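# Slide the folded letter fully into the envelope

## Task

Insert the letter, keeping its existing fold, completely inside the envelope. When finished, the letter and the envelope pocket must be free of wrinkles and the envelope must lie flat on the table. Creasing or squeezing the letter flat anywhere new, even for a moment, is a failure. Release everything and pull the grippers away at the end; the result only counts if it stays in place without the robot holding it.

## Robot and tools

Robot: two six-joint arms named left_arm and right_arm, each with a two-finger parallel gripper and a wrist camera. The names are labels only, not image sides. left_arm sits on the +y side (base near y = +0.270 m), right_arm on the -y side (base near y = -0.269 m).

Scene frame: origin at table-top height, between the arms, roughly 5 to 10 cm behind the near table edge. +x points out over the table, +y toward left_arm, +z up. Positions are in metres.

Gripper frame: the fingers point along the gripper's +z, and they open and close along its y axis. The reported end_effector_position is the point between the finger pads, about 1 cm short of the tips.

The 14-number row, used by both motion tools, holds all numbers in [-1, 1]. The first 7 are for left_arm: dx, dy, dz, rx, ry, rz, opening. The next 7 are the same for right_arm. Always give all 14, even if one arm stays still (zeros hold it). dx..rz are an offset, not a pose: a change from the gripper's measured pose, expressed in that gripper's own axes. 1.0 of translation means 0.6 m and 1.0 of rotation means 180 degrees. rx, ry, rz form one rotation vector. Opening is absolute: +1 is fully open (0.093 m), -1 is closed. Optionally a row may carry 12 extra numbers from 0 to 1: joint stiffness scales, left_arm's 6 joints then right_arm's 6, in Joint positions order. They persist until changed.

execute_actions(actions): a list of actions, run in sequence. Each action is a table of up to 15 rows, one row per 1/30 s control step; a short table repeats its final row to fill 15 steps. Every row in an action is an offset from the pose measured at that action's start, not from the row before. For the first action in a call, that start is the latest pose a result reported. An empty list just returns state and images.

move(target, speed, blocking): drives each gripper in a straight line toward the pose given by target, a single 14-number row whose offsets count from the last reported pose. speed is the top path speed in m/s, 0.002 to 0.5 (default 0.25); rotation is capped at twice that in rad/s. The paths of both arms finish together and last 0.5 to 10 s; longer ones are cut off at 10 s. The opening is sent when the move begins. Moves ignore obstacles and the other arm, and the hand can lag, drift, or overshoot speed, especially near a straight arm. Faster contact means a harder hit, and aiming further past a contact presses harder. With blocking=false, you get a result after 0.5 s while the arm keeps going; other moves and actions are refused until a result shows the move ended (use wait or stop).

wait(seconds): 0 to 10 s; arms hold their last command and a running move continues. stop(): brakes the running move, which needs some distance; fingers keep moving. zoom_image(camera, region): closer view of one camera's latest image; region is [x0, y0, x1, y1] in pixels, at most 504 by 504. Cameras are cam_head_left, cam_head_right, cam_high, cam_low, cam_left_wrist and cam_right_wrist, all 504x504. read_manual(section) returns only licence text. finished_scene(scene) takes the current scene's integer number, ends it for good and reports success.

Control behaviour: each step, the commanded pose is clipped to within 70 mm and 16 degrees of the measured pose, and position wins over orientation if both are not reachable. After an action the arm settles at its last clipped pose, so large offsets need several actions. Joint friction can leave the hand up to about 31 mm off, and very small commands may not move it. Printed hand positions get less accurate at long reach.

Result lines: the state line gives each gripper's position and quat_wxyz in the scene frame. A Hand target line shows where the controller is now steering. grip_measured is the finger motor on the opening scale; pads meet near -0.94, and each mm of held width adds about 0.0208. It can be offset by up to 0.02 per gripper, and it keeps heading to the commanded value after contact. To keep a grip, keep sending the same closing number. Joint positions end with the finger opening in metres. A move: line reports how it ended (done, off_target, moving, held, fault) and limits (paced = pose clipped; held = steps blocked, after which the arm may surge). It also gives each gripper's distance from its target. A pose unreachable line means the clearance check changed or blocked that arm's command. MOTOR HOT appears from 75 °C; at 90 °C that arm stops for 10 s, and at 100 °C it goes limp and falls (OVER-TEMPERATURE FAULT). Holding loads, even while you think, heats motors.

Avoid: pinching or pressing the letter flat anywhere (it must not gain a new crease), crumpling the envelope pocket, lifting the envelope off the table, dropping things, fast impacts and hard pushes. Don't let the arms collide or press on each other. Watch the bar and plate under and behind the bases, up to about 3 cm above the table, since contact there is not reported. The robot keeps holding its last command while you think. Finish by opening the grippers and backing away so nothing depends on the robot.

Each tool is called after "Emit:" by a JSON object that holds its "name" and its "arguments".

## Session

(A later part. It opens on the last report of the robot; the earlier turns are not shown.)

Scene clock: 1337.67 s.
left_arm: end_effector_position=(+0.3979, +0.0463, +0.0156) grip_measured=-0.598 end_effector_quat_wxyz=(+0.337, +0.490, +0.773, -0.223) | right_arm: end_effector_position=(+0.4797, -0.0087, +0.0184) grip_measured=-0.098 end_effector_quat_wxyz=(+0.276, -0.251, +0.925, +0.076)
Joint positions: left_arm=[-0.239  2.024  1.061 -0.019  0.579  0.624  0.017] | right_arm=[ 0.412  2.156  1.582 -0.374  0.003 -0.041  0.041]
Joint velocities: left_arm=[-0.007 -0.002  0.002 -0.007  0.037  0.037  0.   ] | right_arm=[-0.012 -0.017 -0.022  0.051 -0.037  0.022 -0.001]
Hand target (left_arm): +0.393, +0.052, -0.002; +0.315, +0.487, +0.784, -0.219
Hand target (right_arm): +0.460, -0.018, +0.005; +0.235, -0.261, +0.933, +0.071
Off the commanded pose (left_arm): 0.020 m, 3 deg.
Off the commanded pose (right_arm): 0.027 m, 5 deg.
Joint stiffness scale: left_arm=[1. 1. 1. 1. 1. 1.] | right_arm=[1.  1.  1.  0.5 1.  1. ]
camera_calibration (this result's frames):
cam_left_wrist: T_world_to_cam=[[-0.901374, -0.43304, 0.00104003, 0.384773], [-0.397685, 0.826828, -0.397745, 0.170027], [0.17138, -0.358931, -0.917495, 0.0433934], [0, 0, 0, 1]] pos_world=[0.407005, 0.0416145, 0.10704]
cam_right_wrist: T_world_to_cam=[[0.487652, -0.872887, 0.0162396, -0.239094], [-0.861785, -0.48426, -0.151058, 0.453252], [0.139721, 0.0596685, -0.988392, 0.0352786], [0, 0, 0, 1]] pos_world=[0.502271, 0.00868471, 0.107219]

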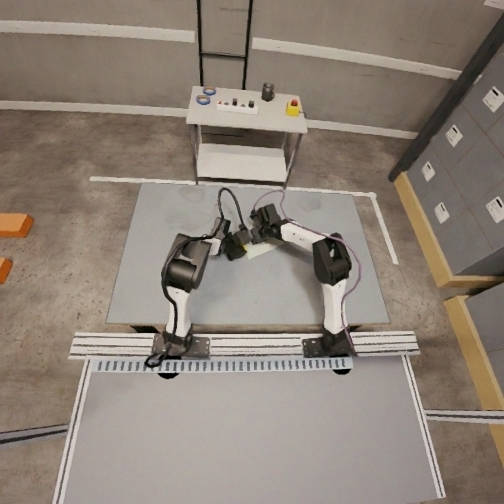

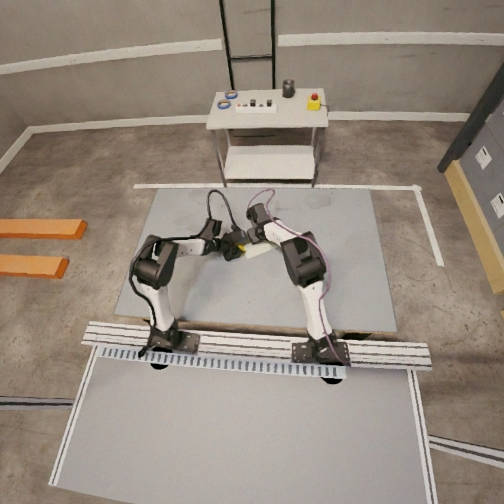

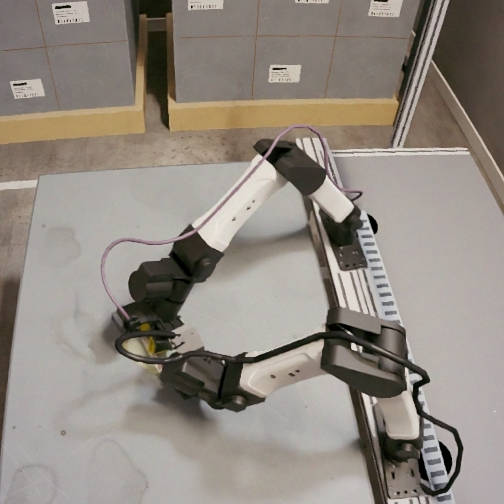

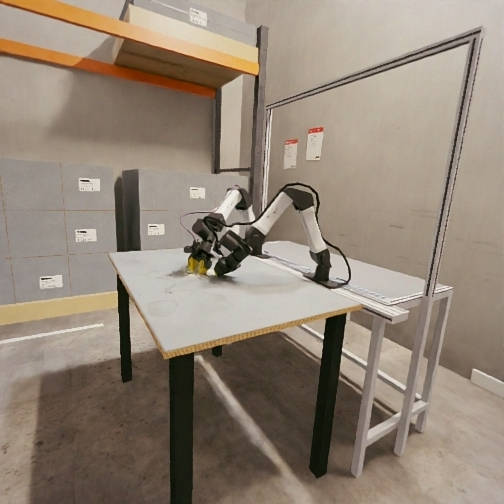

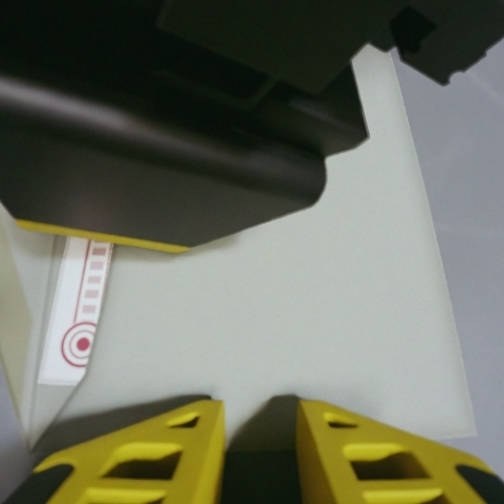

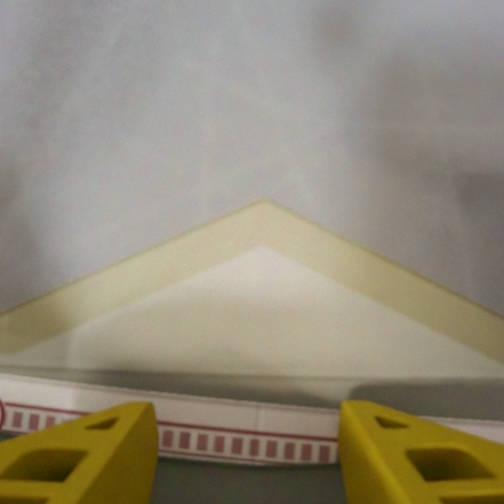

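Emit:
{"name": "execute_actions", "arguments": {"actions": [[[0.015,-0.002,0.005,0,0.007,0,-0.6,0.0423,0,-0.0022,0,0.0334,0,-0.1],[0,0,0,0,0,0,-0.6,0.0423,0,-0.0022,0,0.0334,0,-0.1],[-0.007,0,-0.006,0,0,0,-0.6,0.0423,0,-0.0022,0,0.0334,0,-0.1],[-0.014,0,-0.012,0,0,0,-0.6,0.0423,0,-0.0022,0,0.0334,0,-0.1],[-0.021,0,-0.018,0,0,0,-0.6,0.0423,0,-0.0022,0,0.0334,0,-0.1],[-0.028,0,-0.026,0,0,0,-0.6,0.0423,0,-0.0022,0,0.0334,0,-0.1],[-0.03,0,-0.036,0,0,0,-0.6,0.0423,0,-0.0022,0,0.0334,0,-0.1],[-0.03,0,-0.046,0,0,0,-0.6,0.0423,0,-0.0022,0,0.0334,0,-0.1]],[[0,0,-0.01,0,0,0,-0.6,0.0428,0,-0.0025,-0.0017,0.0334,-0.0027,-0.1],[0,0,-0.02,0,0,0,-0.6,0.0433,0,-0.0029,-0.0035,0.0334,-0.0053,-0.1],[0,0,-0.03,0,0,0,-0.6,0.0438,0,-0.0032,-0.0052,0.0334,-0.008,-0.1],[0,0,-0.04,0,0,0,-0.6,0.0444,0,-0.0036,-0.007,0.0334,-0.0106,-0.1],[0,0,-0.05,0,0,0,-0.6,0.0449,0,-0.004,-0.0087,0.0334,-0.0133,-0.1],[0,0,-0.06,0,0,0,-0.6,0.0455,0,-0.0043,-0.0104,0.0334,-0.016,-0.1],[0,0,-0.06,0,0,0,-0.6,0.046,0,-0.0047,-0.0122,0.0334,-0.0186,-0.1],[0,0,-0.06,0,0,0,-0.6,0.0466,0,-0.005,-0.0139,0.0334,-0.0213,-0.1],[0,0,-0.06,0,0,0,-0.6,0.0472,0,-0.0054,-0.0157,0.0334,-0.024,-0.1],[0,0,-0.06,0,0,0,-0.6,0.0479,0,-0.0058,-0.0174,0.0334,-0.0266,-0.1]]]}}

Scene clock: 1369.87 s.
left_arm: end_effector_position=(+0.3830, +0.0705, +0.0588) grip_measured=-0.598 end_effector_quat_wxyz=(+0.333, +0.489, +0.776, -0.219) | right_arm: end_effector_position=(+0.4792, -0.0096, +0.0179) grip_measured=-0.098 end_effector_quat_wxyz=(+0.273, -0.287, +0.914, +0.084)
Joint positions: left_arm=[-0.19   1.861  1.054 -0.212  0.596  0.676  0.017] | right_arm=[ 0.397  2.156  1.582 -0.378 -0.043 -0.122  0.041]
Joint velocities: left_arm=[ 0.007  0.002 -0.002 -0.154 -0.095  0.051 -0.   ] | right_arm=[ 0.002 -0.017 -0.002 -0.007 -0.022 -0.11  -0.   ]
Hand target (left_arm): +0.377, +0.073, +0.059; +0.328, +0.491, +0.775, -0.225
Hand target (right_arm): +0.457, -0.021, +0.006; +0.223, -0.301, +0.924, +0.078
Off the commanded pose (left_arm): 0.007 m, 1 deg.
Off the commanded pose (right_arm): 0.029 m, 6 deg.
Joint stiffness scale: left_arm=[1. 1. 1. 1. 1. 1.] | right_arm=[1.  1.  1.  0.5 1.  1. ]
MOTOR HOT: a motor of the right arm reached 75 °C. Now the hottest motor of the right arm, joint 2 (shoulder), reports 76 °C. The controller's stop level is 90 °C. To cool a motor, set the load down, stop pushing, or move to a pose that needs little force.
camera_calibration (this result's frames):
cam_left_wrist: T_world_to_cam=[[-0.899623, -0.436667, 0.000580426, 0.381348], [-0.402932, 0.82961, -0.386514, 0.162411], [0.168296, -0.347951, -0.922283, 0.0948954], [0, 0, 0, 1]] pos_world=[0.392539, 0.0648031, 0.150073]
cam_right_wrist: T_world_to_cam=[[0.553911, -0.832276, 0.022355, -0.271075], [-0.821172, -0.550555, -0.150217, 0.432183], [0.13733, 0.0648497, -0.9884, 0.0361657], [0, 0, 0, 1]] pos_world=[0.500081, 0.00998571, 0.106727]

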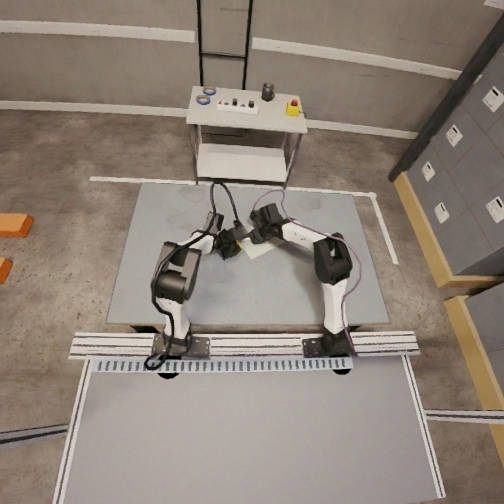

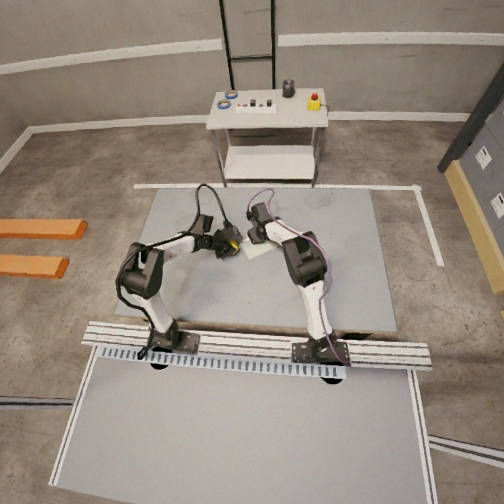

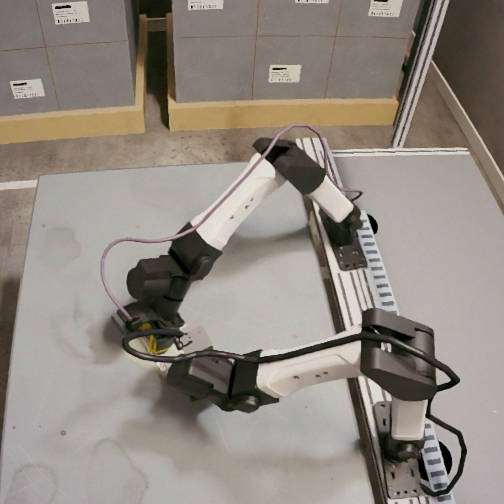

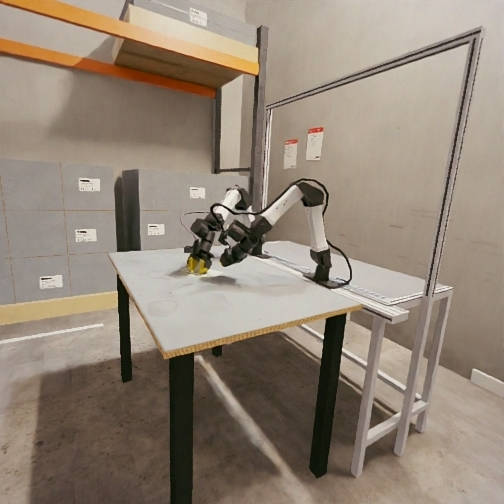

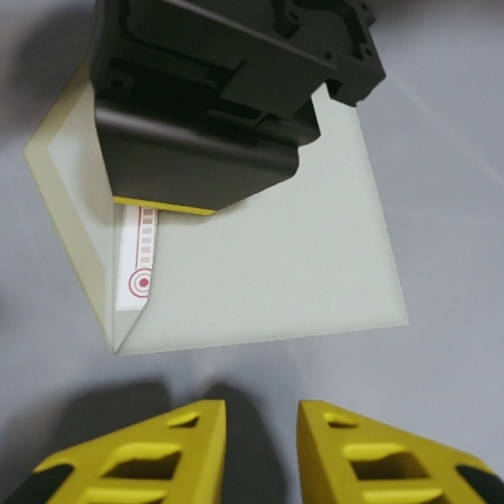

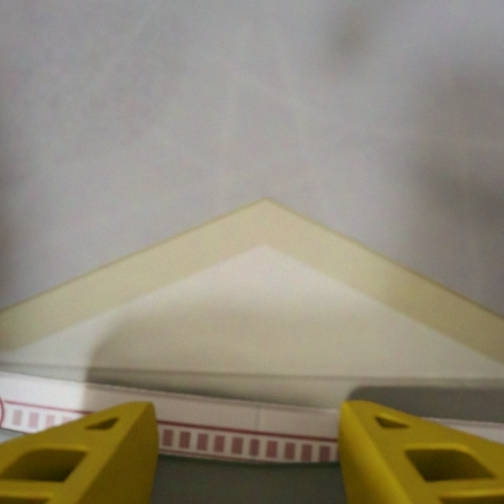

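Emit:
{"name": "execute_actions", "arguments": {"actions": [[[0,0,0,0,0,0,-0.6,-0.01,0,-0.0005,0,-0.008,0,-0.1,1,1,1,1,1,1,1,1,1,1,1,1],[0,0,0,0,0,0,-0.6,-0.02,0,-0.001,0,-0.016,0,-0.1],[0,0,0,0,0,0,-0.6,-0.03,0,-0.002,0,-0.024,0,-0.1],[0,0,0,0,0,0,-0.6,-0.04,0,-0.005,0,-0.032,0,-0.1],[0,0,0,0,0,0,-0.6,-0.05,0,-0.015,0,-0.04,0,-0.1],[0,0,0,0,0,0,-0.6,-0.06,0,-0.03,0,-0.048,0,-0.1],[0,0,0,0,0,0,-0.6,-0.065,0,-0.045,0,-0.048,0,-0.1],[0,0,0,0,0,0,-0.6,-0.07,0,-0.06,0,-0.048,0,-0.1]]]}}

Emit:
{"name": "move", "arguments": {"target": [-0.05,0,-0.2,0,0,0,-0.6,-0.02,-0.06,-0.42,0,0,0,-0.1], "speed": 0.3}}

Scene clock: 1374.50 s.
left_arm: end_effector_position=(+0.3809, +0.0708, +0.0576) grip_measured=-0.598 end_effector_quat_wxyz=(+0.328, +0.491, +0.776, -0.221) | right_arm: end_effector_position=(+0.4975, -0.0017, +0.0770) grip_measured=-0.098 end_effector_quat_wxyz=(+0.352, -0.281, +0.887, +0.098)
Joint positions: left_arm=[-0.19   1.861  1.054 -0.223  0.598  0.68   0.017] | right_arm=[ 0.396  2.066  1.58  -0.296 -0.047 -0.124  0.041]
Joint velocities: left_arm=[-0.007  0.007  0.002 -0.022 -0.037  0.037 -0.   ] | right_arm=[-0.007 -0.012 -0.002  0.022 -0.051  0.037  0.   ]
Hand target (left_arm): +0.383, +0.070, +0.059; +0.333, +0.489, +0.776, -0.219
Hand target (right_arm): +0.492, -0.001, +0.071; +0.341, -0.281, +0.891, +0.104
Off the commanded pose (left_arm): 0.002 m, 1 deg.
Off the commanded pose (right_arm): 0.008 m, 2 deg.
Joint stiffness scale: left_arm=[1. 1. 1. 1. 1. 1.] | right_arm=[1. 1. 1. 1. 1. 1.]
MOTOR HOT: still on. Now the hottest motor of the right arm, joint 2 (shoulder), reports 76 °C; the controller's stop level is 90 °C.
camera_calibration (this result's frames):
cam_left_wrist: T_world_to_cam=[[-0.901439, -0.432854, 0.00664703, 0.379687], [-0.402493, 0.832359, -0.381023, 0.160225], [0.159395, -0.346145, -0.924542, 0.0976589], [0, 0, 0, 1]] pos_world=[0.391188, 0.0647886, 0.148815]
cam_right_wrist: T_world_to_cam=[[0.548442, -0.835294, 0.0386638, -0.274429], [-0.7868, -0.531152, -0.314363, 0.45604], [0.283122, 0.141989, -0.948515, 0.0160217], [0, 0, 0, 1]] pos_world=[0.504785, 0.0107225, 0.169169]

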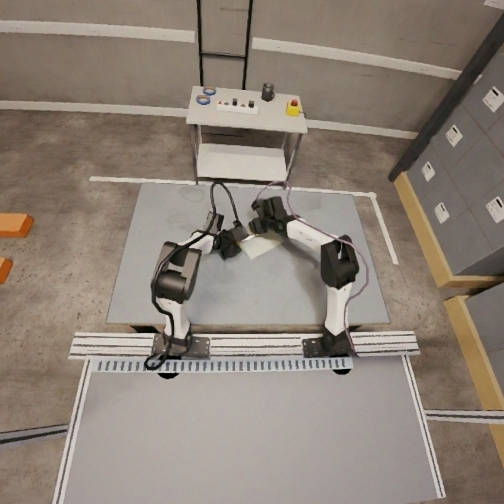

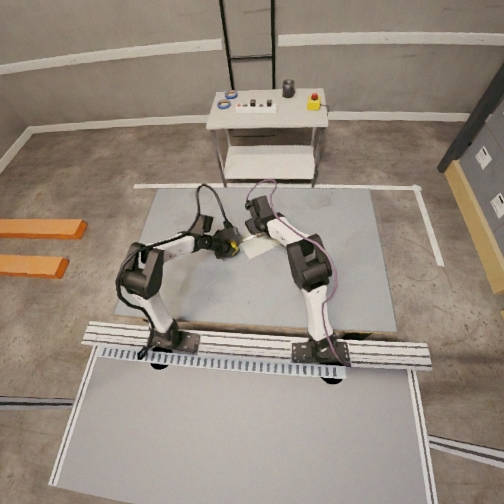

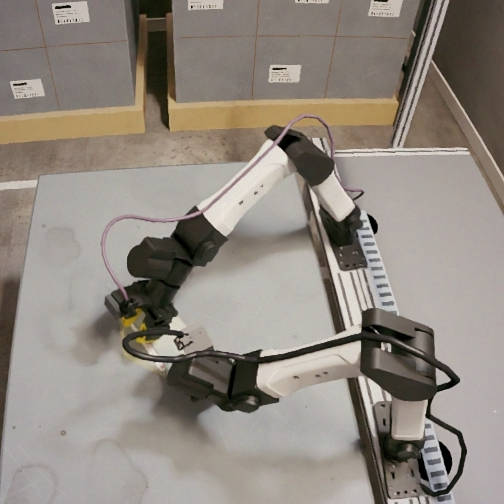

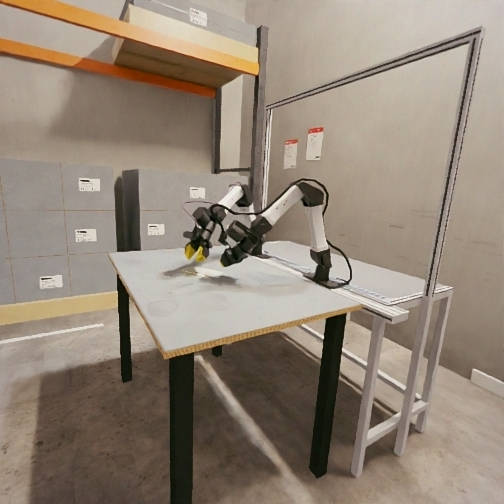

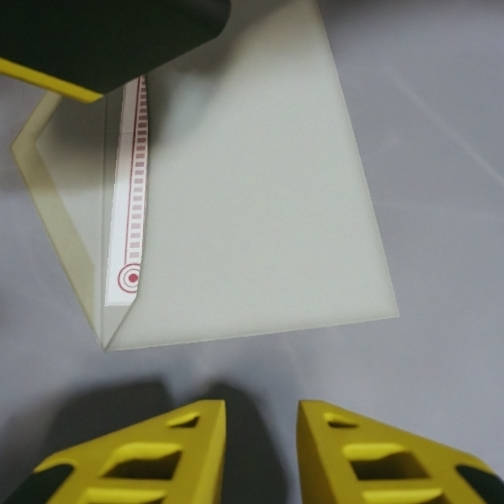

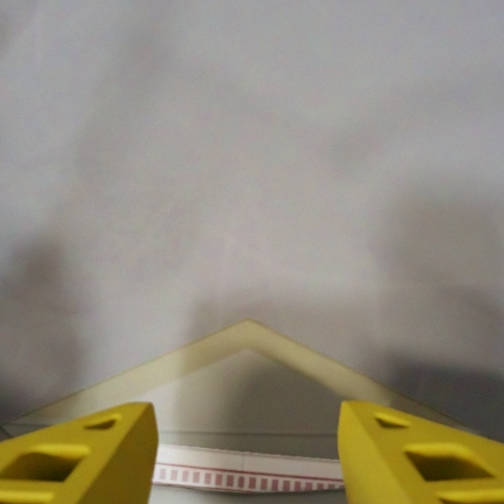

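Scene clock: 1376.13 s.
left_arm: end_effector_position=(+0.3486, +0.1284, +0.1466) grip_measured=-0.598 end_effector_quat_wxyz=(+0.312, +0.488, +0.784, -0.224) | right_arm: end_effector_position=(+0.3845, -0.1159, +0.2673) grip_measured=-0.098 end_effector_quat_wxyz=(+0.353, -0.277, +0.889, +0.095)
Joint positions: left_arm=[-0.04   1.628  1.197 -0.733  0.661  0.846  0.017] | right_arm=[ 0.247  1.486  1.622 -0.926 -0.142 -0.224  0.041]
Joint velocities: left_arm=[ 0.022 -0.007 -0.007  0.007 -0.051  0.051 -0.   ] | right_arm=[-0.002 -0.012 -0.002  0.037 -0.051 -0.095  0.   ]
Hand target (left_arm): +0.353, +0.130, +0.161; +0.330, +0.490, +0.776, -0.221
Hand target (right_arm): +0.382, -0.117, +0.271; +0.353, -0.281, +0.887, +0.098
Off the commanded pose (left_arm): 0.017 m, 2 deg.
Off the commanded pose (right_arm): 0.006 m, 1 deg.
Joint stiffness scale: left_arm=[1. 1. 1. 1. 1. 1.] | right_arm=[1. 1. 1. 1. 1. 1.]
MOTOR HOT: still on. Now the hottest motor of the right arm, joint 2 (shoulder), reports 76 °C; the controller's stop level is 90 °C.
move: off_target (left_arm)
camera_calibration (this result's frames):
cam_left_wrist: T_world_to_cam=[[-0.900078, -0.43449, 0.0328438, 0.370819], [-0.416579, 0.835971, -0.357232, 0.134109], [0.127757, -0.335218, -0.933438, 0.215933], [0, 0, 0, 1]] pos_world=[0.362047, 0.12139, 0.237289]
cam_right_wrist: T_world_to_cam=[[0.538994, -0.841236, 0.0425121, -0.313342], [-0.791885, -0.523282, -0.314792, 0.369217], [0.28706, 0.136006, -0.948208, 0.242497], [0, 0, 0, 1]] pos_world=[0.391655, -0.103372, 0.359485]

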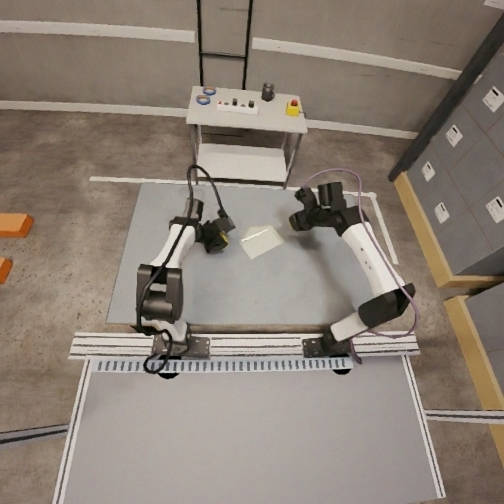

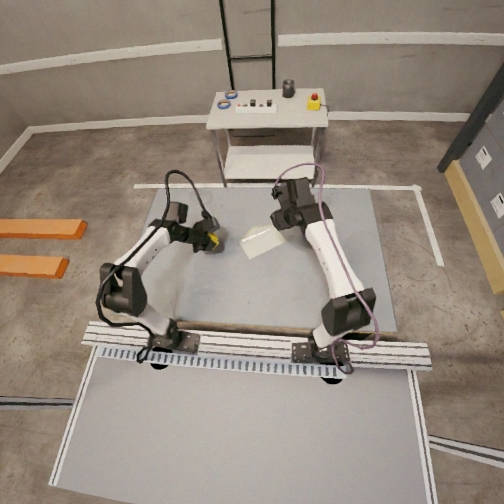

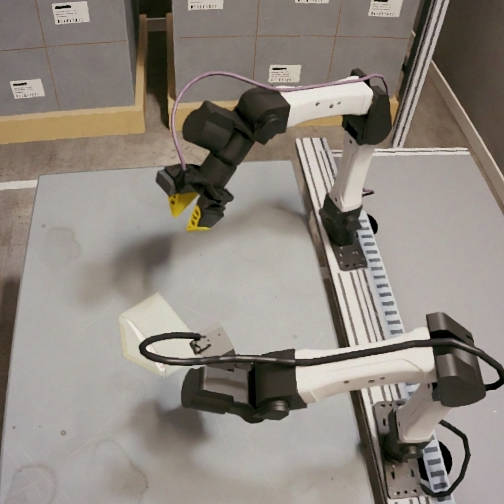

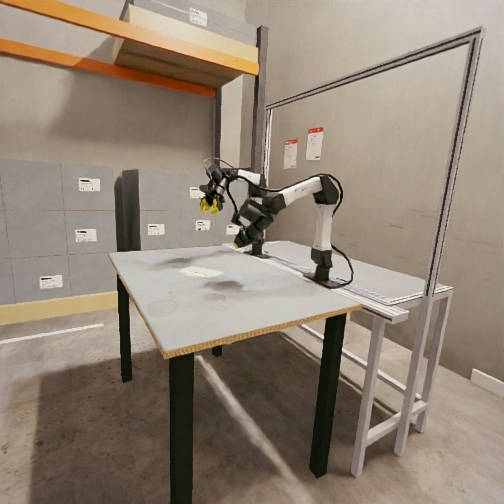

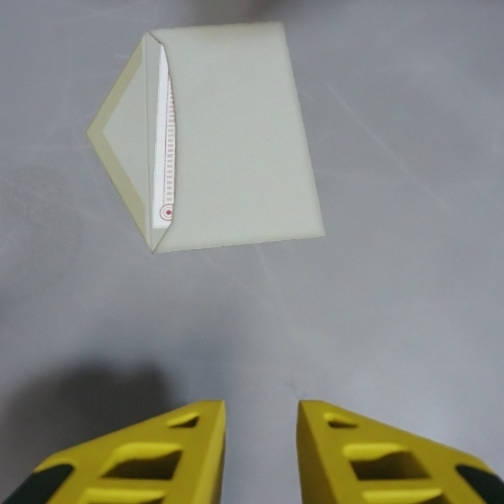

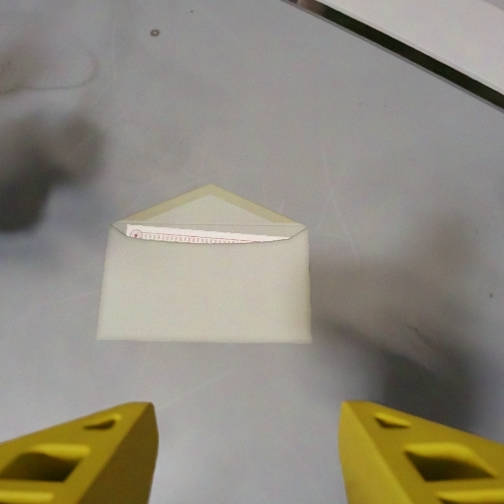

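Emit:
{"name": "zoom_image", "arguments": {"camera": "cam_right_wrist", "region": [85, 170, 325, 355]}}

Emit:
{"name": "zoom_image", "arguments": {"camera": "cam_left_wrist", "region": [80, 10, 340, 265]}}

Region (85, 170, 325, 355) of cam_right_wrist's 504x504 image, scaled by 2.100, with more detail than that image has; it fills the top 388 rows of this view, and the rest is white.

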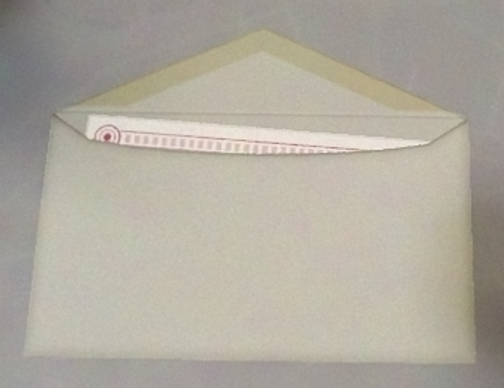

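Region (80, 10, 340, 265) of cam_left_wrist's 504x504 image, scaled by 1.938, with more detail than that image has; it fills the top 494 rows of this view, and the rest is white.

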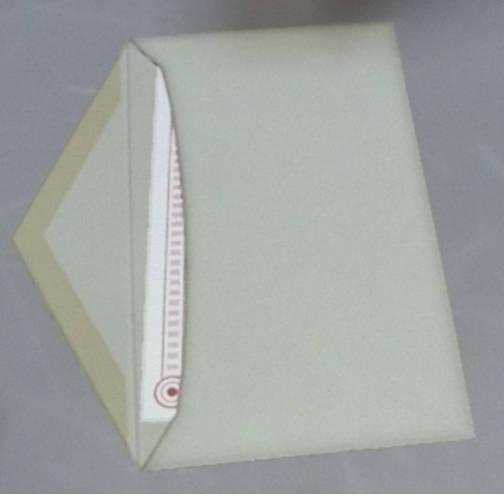

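Emit:
{"name": "move", "arguments": {"target": [-0.034,0.1212,0.271,-0.042,-0.0223,0.0093,-0.77,0.0388,0.0158,0.483,0.0143,0.008,0.03,-0.3], "speed": 0.25}}

Scene clock: 1496.30 s.
left_arm: end_effector_position=(+0.4559, +0.0488, +0.0386) grip_measured=-0.768 end_effector_quat_wxyz=(+0.357, +0.470, +0.784, -0.192) | right_arm: end_effector_position=(+0.5276, -0.0224, +0.0341) grip_measured=-0.298 end_effector_quat_wxyz=(+0.336, -0.230, +0.909, +0.088)
Joint positions: left_arm=[-0.214  2.11   1.294 -0.119  0.524  0.603  0.008] | right_arm=[ 0.343  2.202  1.65  -0.266 -0.029 -0.064  0.031]
Joint velocities: left_arm=[-0.002 -0.017 -0.022  0.125 -0.007 -0.037 -0.001] | right_arm=[ 0.002 -0.007 -0.007  0.007  0.007 -0.007 -0.   ]
Hand target (left_arm): +0.466, +0.042, +0.045; +0.373, +0.471, +0.778, -0.185
Hand target (right_arm): +0.530, -0.016, +0.038; +0.343, -0.228, +0.907, +0.088
Off the commanded pose (left_arm): 0.014 m, 2 deg.
Off the commanded pose (right_arm): 0.012 m, 1 deg.
Joint stiffness scale: left_arm=[1. 1. 1. 1. 1. 1.] | right_arm=[1. 1. 1. 1. 1. 1.]
MOTOR HOT: cleared. Now the hottest motor of the right arm, joint 2 (shoulder), reports 57 °C.
move: off_target (left_arm, right_arm)
camera_calibration (this result's frames):
cam_left_wrist: T_world_to_cam=[[-0.866931, -0.496202, -0.0470552, 0.427262], [-0.438788, 0.804569, -0.400167, 0.22009], [0.236423, -0.32627, -0.915233, 0.0240442], [0, 0, 0, 1]] pos_world=[0.461295, 0.0427758, 0.130184]
cam_right_wrist: T_world_to_cam=[[0.456113, -0.889857, 0.0107039, -0.258202], [-0.853741, -0.440932, -0.276958, 0.491296], [0.251172, 0.117186, -0.960823, -0.0134632], [0, 0, 0, 1]] pos_world=[0.54059, -0.0115567, 0.125896]

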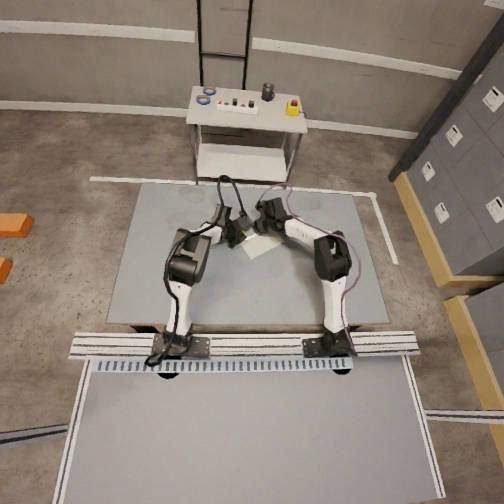

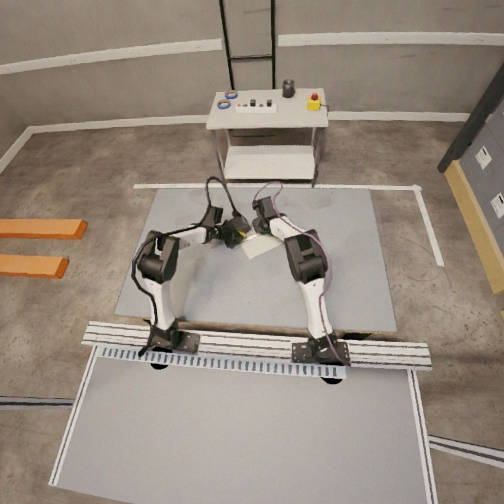

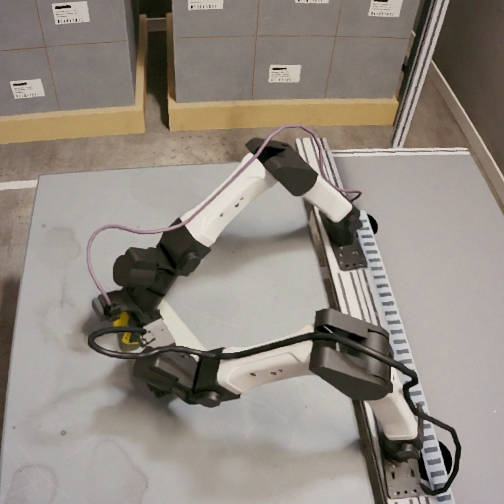

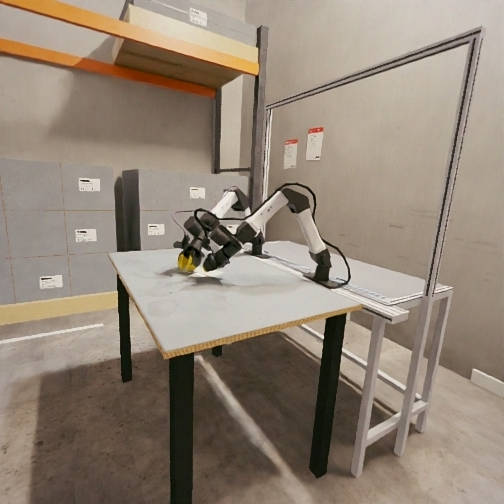

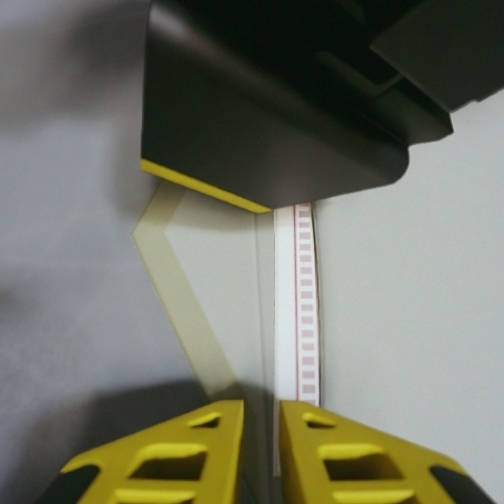

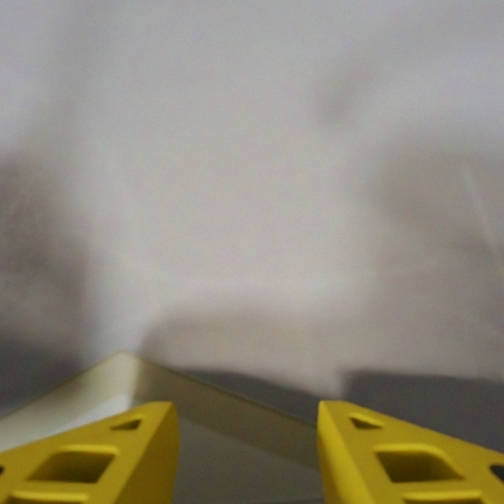

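Emit:
{"name": "execute_actions", "arguments": {"actions": [[[0.0008,0.0007,0.004,-0.0013,0,0.0015,-0.77,0.008,0,-0.0001,0,0.0064,0,-0.3,1,1,1,1,1,1,1,1,1,0.7,1,1],[0.0017,0.0013,0.008,-0.0027,0,0.003,-0.77,0.016,0,-0.0003,0,0.0127,0,-0.3],[0.0025,0.002,0.012,-0.004,0,0.0044,-0.77,0.024,0,-0.0007,0,0.0191,0,-0.3],[0.0033,0.0027,0.016,-0.0053,0,0.0058,-0.77,0.032,0,-0.0013,0,0.0255,0,-0.3],[0.0042,0.0033,0.02,-0.0066,0,0.0073,-0.77,0.038,0,-0.0018,0,0.03,0,-0.3],[0.005,0.004,0.0245,-0.008,0,0.0088,-0.77,0.044,0,-0.0024,0,0.035,0,-0.3],[0.0059,0.0046,0.0285,-0.0093,0,0.0102,-0.77,0.05,0,-0.0031,0,0.0395,0,-0.3],[0.0067,0.0053,0.0326,-0.0106,0,0.0117,-0.77,0.056,0,-0.0039,0,0.0445,0,-0.3],[0.0067,0.0053,0.0326,-0.0106,0,0.0117,-0.77,0.062,0,-0.0048,0,0.049,0,-0.3],[0.0067,0.0053,0.0326,-0.0106,0,0.0117,-0.77,0.068,0,-0.0058,0,0.054,0,-0.3],[0.0067,0.0053,0.0326,-0.0106,0,0.0117,-0.77,0.075,0,-0.007,0,0.0595,0,-0.3],[0.0067,0.0053,0.0326,-0.0106,0,0.0117,-0.77,0.0842,0,-0.0089,0,0.0668,0,-0.3]]]}}

Scene clock: 1509.07 s.
left_arm: end_effector_position=(+0.4600, +0.0455, +0.0225) grip_measured=-0.768 end_effector_quat_wxyz=(+0.356, +0.472, +0.786, -0.182) | right_arm: end_effector_position=(+0.5074, -0.0314, +0.0177) grip_measured=-0.298 end_effector_quat_wxyz=(+0.283, -0.234, +0.927, +0.078)
Joint positions: left_arm=[-0.225  2.153  1.294 -0.074  0.5    0.603  0.008] | right_arm=[ 0.343  2.201  1.65  -0.381 -0.029 -0.063  0.031]
Joint velocities: left_arm=[-0.007 -0.002  0.002  0.081  0.022 -0.007 -0.   ] | right_arm=[-0.022 -0.007 -0.002  0.007  0.022 -0.022 -0.001]
Hand target (left_arm): +0.465, +0.041, +0.023; +0.368, +0.478, +0.779, -0.173
Hand target (right_arm): +0.491, -0.041, +0.006; +0.240, -0.237, +0.939, +0.065
Off the commanded pose (left_arm): 0.007 m, 2 deg.
Off the commanded pose (right_arm): 0.023 m, 6 deg.
Joint stiffness scale: left_arm=[1. 1. 1. 1. 1. 1.] | right_arm=[1.  1.  1.  0.7 1.  1. ]
camera_calibration (this result's frames):
cam_left_wrist: T_world_to_cam=[[-0.864363, -0.498909, -0.0629813, 0.427723], [-0.439202, 0.80998, -0.388631, 0.217745], [0.244905, -0.308257, -0.919238, 0.00265485], [0, 0, 0, 1]] pos_world=[0.464691, 0.0378445, 0.114001]
cam_right_wrist: T_world_to_cam=[[0.458743, -0.88855, 0.0058189, -0.257979], [-0.875807, -0.45325, -0.165912, 0.474415], [0.150058, 0.0710146, -0.986123, 0.0271859], [0, 0, 0, 1]] pos_world=[0.529763, -0.0161296, 0.107021]

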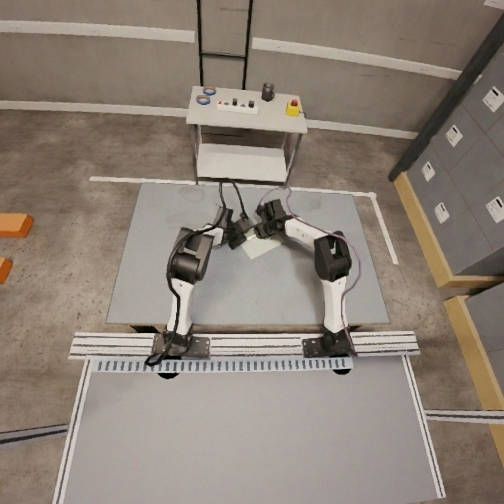

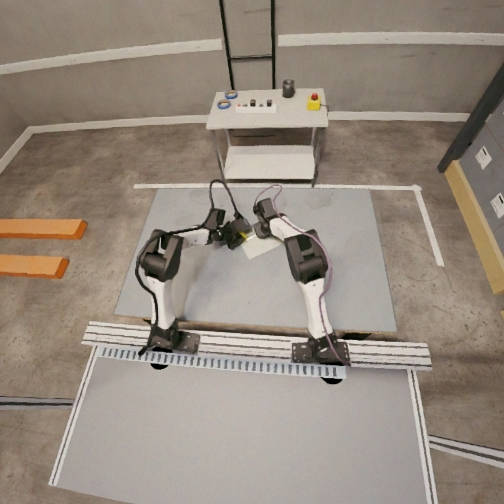

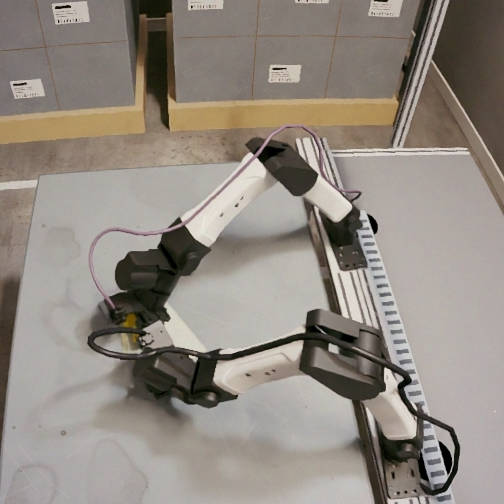

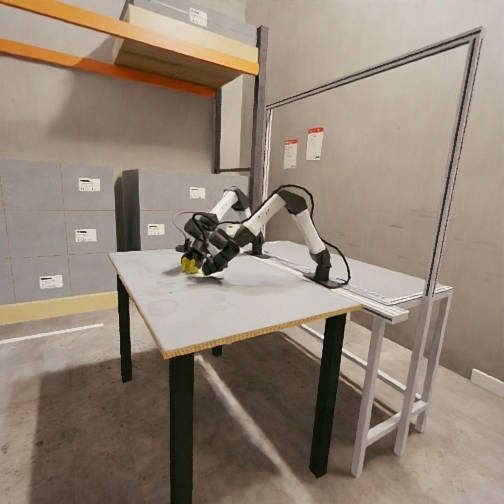

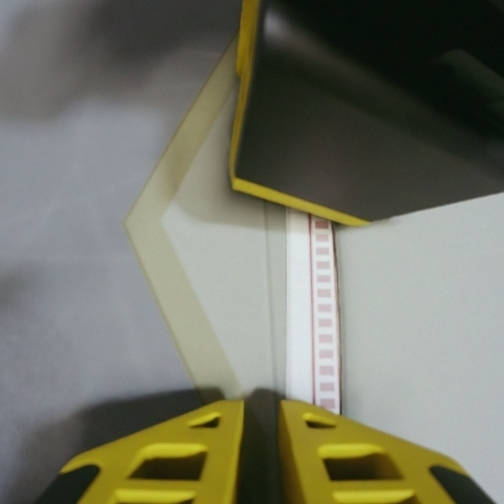

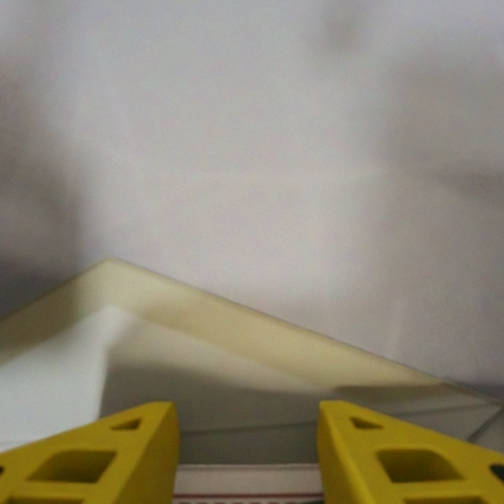

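Emit:
{"name": "execute_actions", "arguments": {"actions": [[[0,0,0,0,0,0,-0.68,0.0423,0,-0.0022,0,0.0334,0,-0.3],[0.004,-0.0008,0.003,0.001,0.0015,-0.001,-0.68,0.0423,0,-0.0022,0,0.0334,0,-0.3],[0.008,-0.0017,0.006,0.002,0.003,-0.002,-0.68,0.0423,0,-0.0022,0,0.0334,0,-0.3],[0.012,-0.0025,0.009,0.003,0.0043,-0.0029,-0.68,0.0423,0,-0.0022,0,0.0334,0,-0.3],[0.015,-0.0031,0.011,0.0037,0.0054,-0.0036,-0.68,0.0423,0,-0.0022,0,0.0334,0,-0.3],[0.018,-0.0037,0.013,0.0044,0.0064,-0.0042,-0.68,0.0423,0,-0.0022,0,0.0334,0,-0.3],[0.021,-0.0043,0.0152,0.0051,0.0075,-0.005,-0.68,0.0423,0,-0.0022,0,0.0334,0,-0.3],[0.024,-0.0049,0.0174,0.0058,0.0085,-0.0057,-0.68,0.0423,0,-0.0022,0,0.0334,0,-0.3],[0.027,-0.0055,0.0195,0.0065,0.0096,-0.0064,-0.68,0.0423,0,-0.0022,0,0.0334,0,-0.3],[0.0293,-0.006,0.0212,0.0071,0.0104,-0.0069,-0.68,0.0423,0,-0.0022,0,0.0334,0,-0.3]]]}}

Scene clock: 1535.00 s.
left_arm: end_effector_position=(+0.4604, +0.0452, +0.0173) grip_measured=-0.682 end_effector_quat_wxyz=(+0.354, +0.472, +0.786, -0.183) | right_arm: end_effector_position=(+0.5072, -0.0315, +0.0176) grip_measured=-0.298 end_effector_quat_wxyz=(+0.282, -0.234, +0.927, +0.078)
Joint positions: left_arm=[-0.225  2.166  1.294 -0.064  0.5    0.603  0.012] | right_arm=[ 0.343  2.201  1.65  -0.382 -0.029 -0.063  0.031]
Joint velocities: left_arm=[0.012 0.007 0.017 0.007 0.022 0.037 0.001] | right_arm=[-0.002 -0.002 -0.002  0.051  0.051 -0.051 -0.   ]
Hand target (left_arm): +0.456, +0.047, +0.001; +0.336, +0.470, +0.795, -0.187
Hand target (right_arm): +0.489, -0.041, +0.005; +0.235, -0.237, +0.940, +0.067
Off the commanded pose (left_arm): 0.017 m, 2 deg.
Off the commanded pose (right_arm): 0.025 m, 6 deg.
Joint stiffness scale: left_arm=[1. 1. 1. 1. 1. 1.] | right_arm=[1.  1.  1.  0.7 1.  1. ]
camera_calibration (this result's frames):
cam_left_wrist: T_world_to_cam=[[-0.864842, -0.498451, -0.0599558, 0.427773], [-0.440285, 0.81041, -0.386502, 0.216586], [0.241241, -0.307866, -0.920338, -0.000547334], [0, 0, 0, 1]] pos_world=[0.465447, 0.0375322, 0.108854]
cam_right_wrist: T_world_to_cam=[[0.458773, -0.888535, 0.00576448, -0.257978], [-0.875966, -0.453353, -0.164785, 0.474221], [0.14903, 0.0705493, -0.986313, 0.0275815], [0, 0, 0, 1]] pos_world=[0.529644, -0.0161788, 0.106835]

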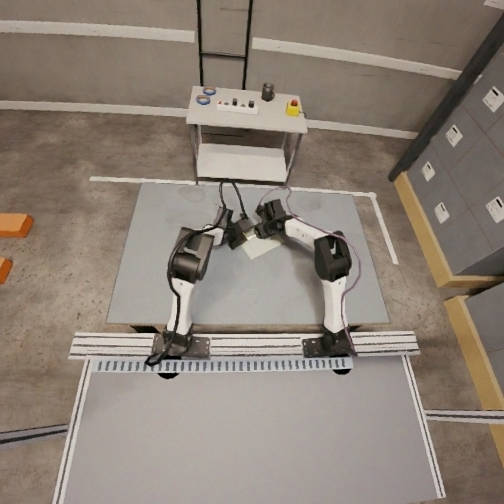

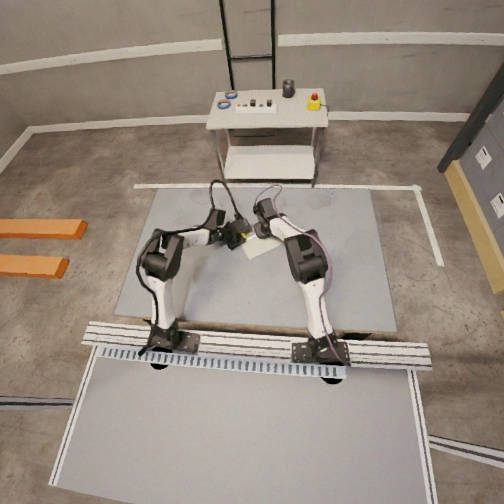

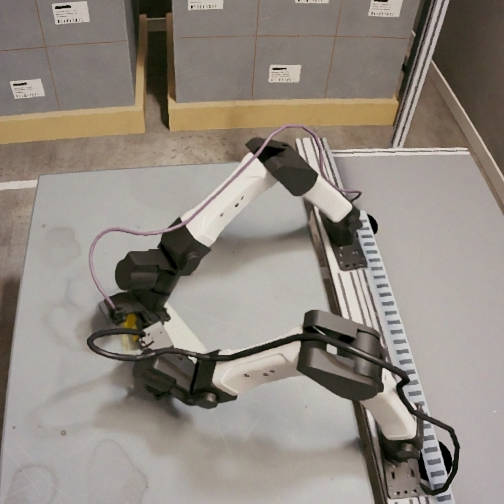

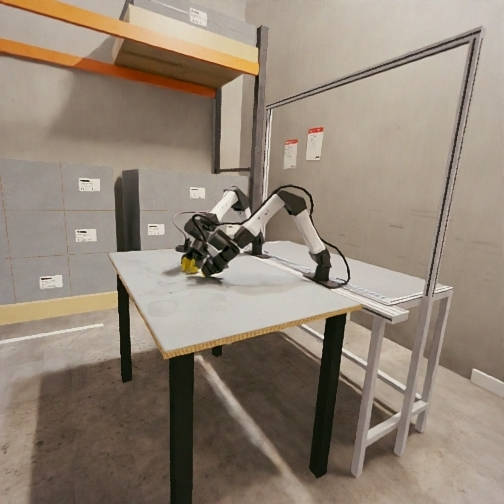

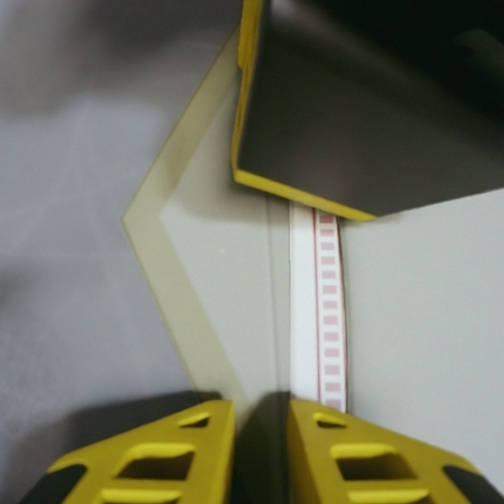

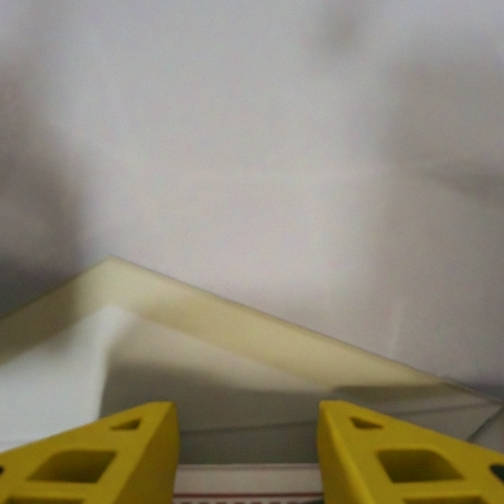

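Emit:
{"name": "execute_actions", "arguments": {"actions": [[[0.024,-0.0045,0.016,0.0053,0.009,-0.0052,-0.66,0.0423,0,-0.0022,0,0.0334,0,-0.3],[0.024,-0.0045,0.016,0.0053,0.009,-0.0052,-0.64,0.0423,0,-0.0022,0,0.0334,0,-0.3],[0.024,-0.0045,0.016,0.0053,0.009,-0.0052,-0.62,0.0423,0,-0.0022,0,0.0334,0,-0.3],[0.024,-0.0045,0.016,0.0053,0.009,-0.0052,-0.60,0.0423,0,-0.0022,0,0.0334,0,-0.3],[0.024,-0.0045,0.016,0.0053,0.009,-0.0052,-0.58,0.0423,0,-0.0022,0,0.0334,0,-0.3],[0.024,-0.0045,0.016,0.0053,0.009,-0.0052,-0.56,0.0423,0,-0.0022,0,0.0334,0,-0.3],[0.024,-0.0045,0.016,0.0053,0.009,-0.0052,-0.54,0.0423,0,-0.0022,0,0.0334,0,-0.3],[0.024,-0.0045,0.016,0.0053,0.009,-0.0052,-0.52,0.0423,0,-0.0022,0,0.0334,0,-0.3],[0.024,-0.0045,0.016,0.0053,0.009,-0.0052,-0.50,0.0423,0,-0.0022,0,0.0334,0,-0.3],[0.024,-0.0045,0.016,0.0053,0.009,-0.0052,-0.48,0.0423,0,-0.0022,0,0.0334,0,-0.3],[0.024,-0.0045,0.016,0.0053,0.009,-0.0052,-0.46,0.0423,0,-0.0022,0,0.0334,0,-0.3]]]}}

Scene clock: 1541.43 s.
left_arm: end_effector_position=(+0.4612, +0.0450, +0.0180) grip_measured=-0.463 end_effector_quat_wxyz=(+0.356, +0.472, +0.785, -0.183) | right_arm: end_effector_position=(+0.5071, -0.0315, +0.0175) grip_measured=-0.298 end_effector_quat_wxyz=(+0.282, -0.234, +0.927, +0.078)
Joint positions: left_arm=[-0.225  2.166  1.294 -0.059  0.5    0.603  0.023] | right_arm=[ 0.343  2.201  1.65  -0.383 -0.029 -0.063  0.031]
Joint velocities: left_arm=[-0.002  0.012  0.007 -0.022 -0.007  0.007  0.   ] | right_arm=[-0.012  0.002  0.002 -0.007 -0.051 -0.11   0.001]
Hand target (left_arm): +0.457, +0.047, +0.001; +0.338, +0.471, +0.794, -0.186
Hand target (right_arm): +0.488, -0.041, +0.005; +0.235, -0.237, +0.940, +0.067
Off the commanded pose (left_arm): 0.018 m, 2 deg.
Off the commanded pose (right_arm): 0.025 m, 6 deg.
Joint stiffness scale: left_arm=[1. 1. 1. 1. 1. 1.] | right_arm=[1.  1.  1.  0.7 1.  1. ]
camera_calibration (this result's frames):
cam_left_wrist: T_world_to_cam=[[-0.864543, -0.498553, -0.063327, 0.428324], [-0.438457, 0.809838, -0.389766, 0.216657], [0.245604, -0.309204, -0.918734, -0.00216532], [0, 0, 0, 1]] pos_world=[0.465831, 0.0374162, 0.109581]
cam_right_wrist: T_world_to_cam=[[0.458783, -0.88853, 0.00574634, -0.257977], [-0.876019, -0.453387, -0.164409, 0.474156], [0.148688, 0.0703942, -0.986376, 0.0277133], [0, 0, 0, 1]] pos_world=[0.529605, -0.0161952, 0.106774]

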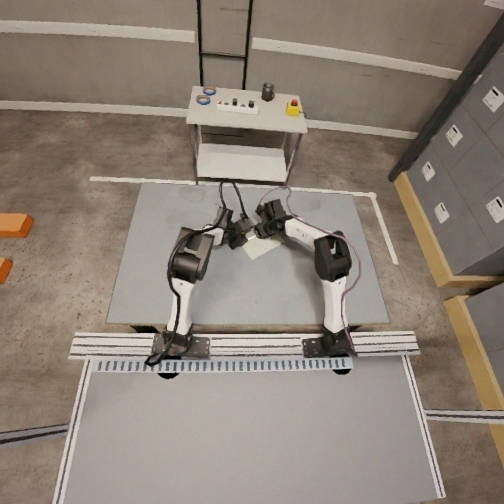

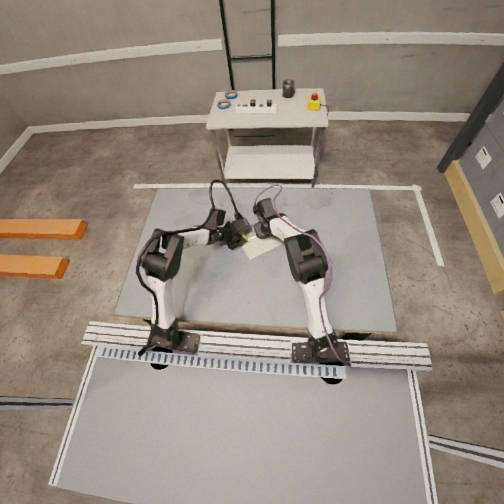

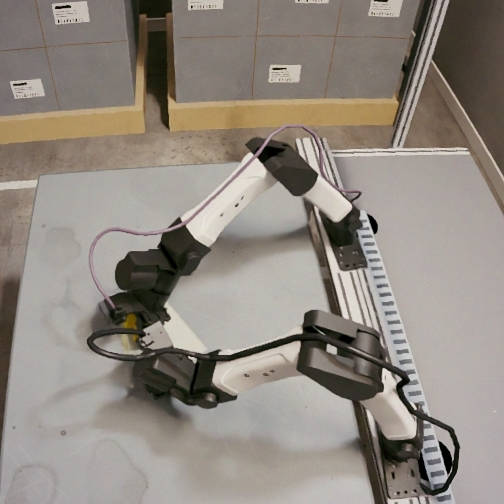

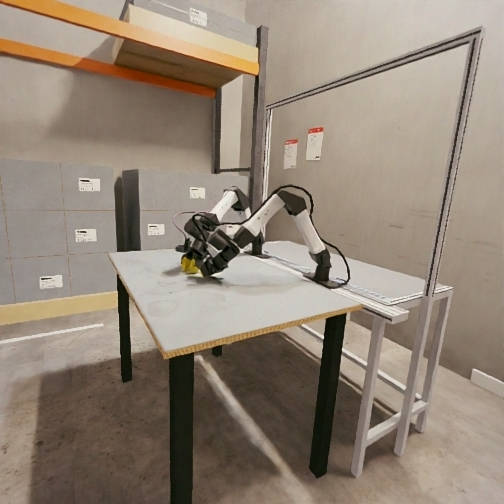

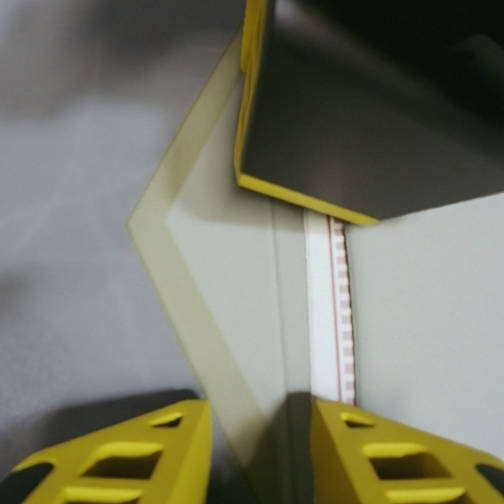

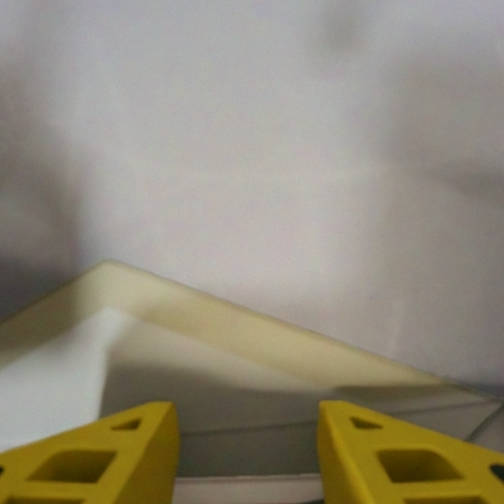

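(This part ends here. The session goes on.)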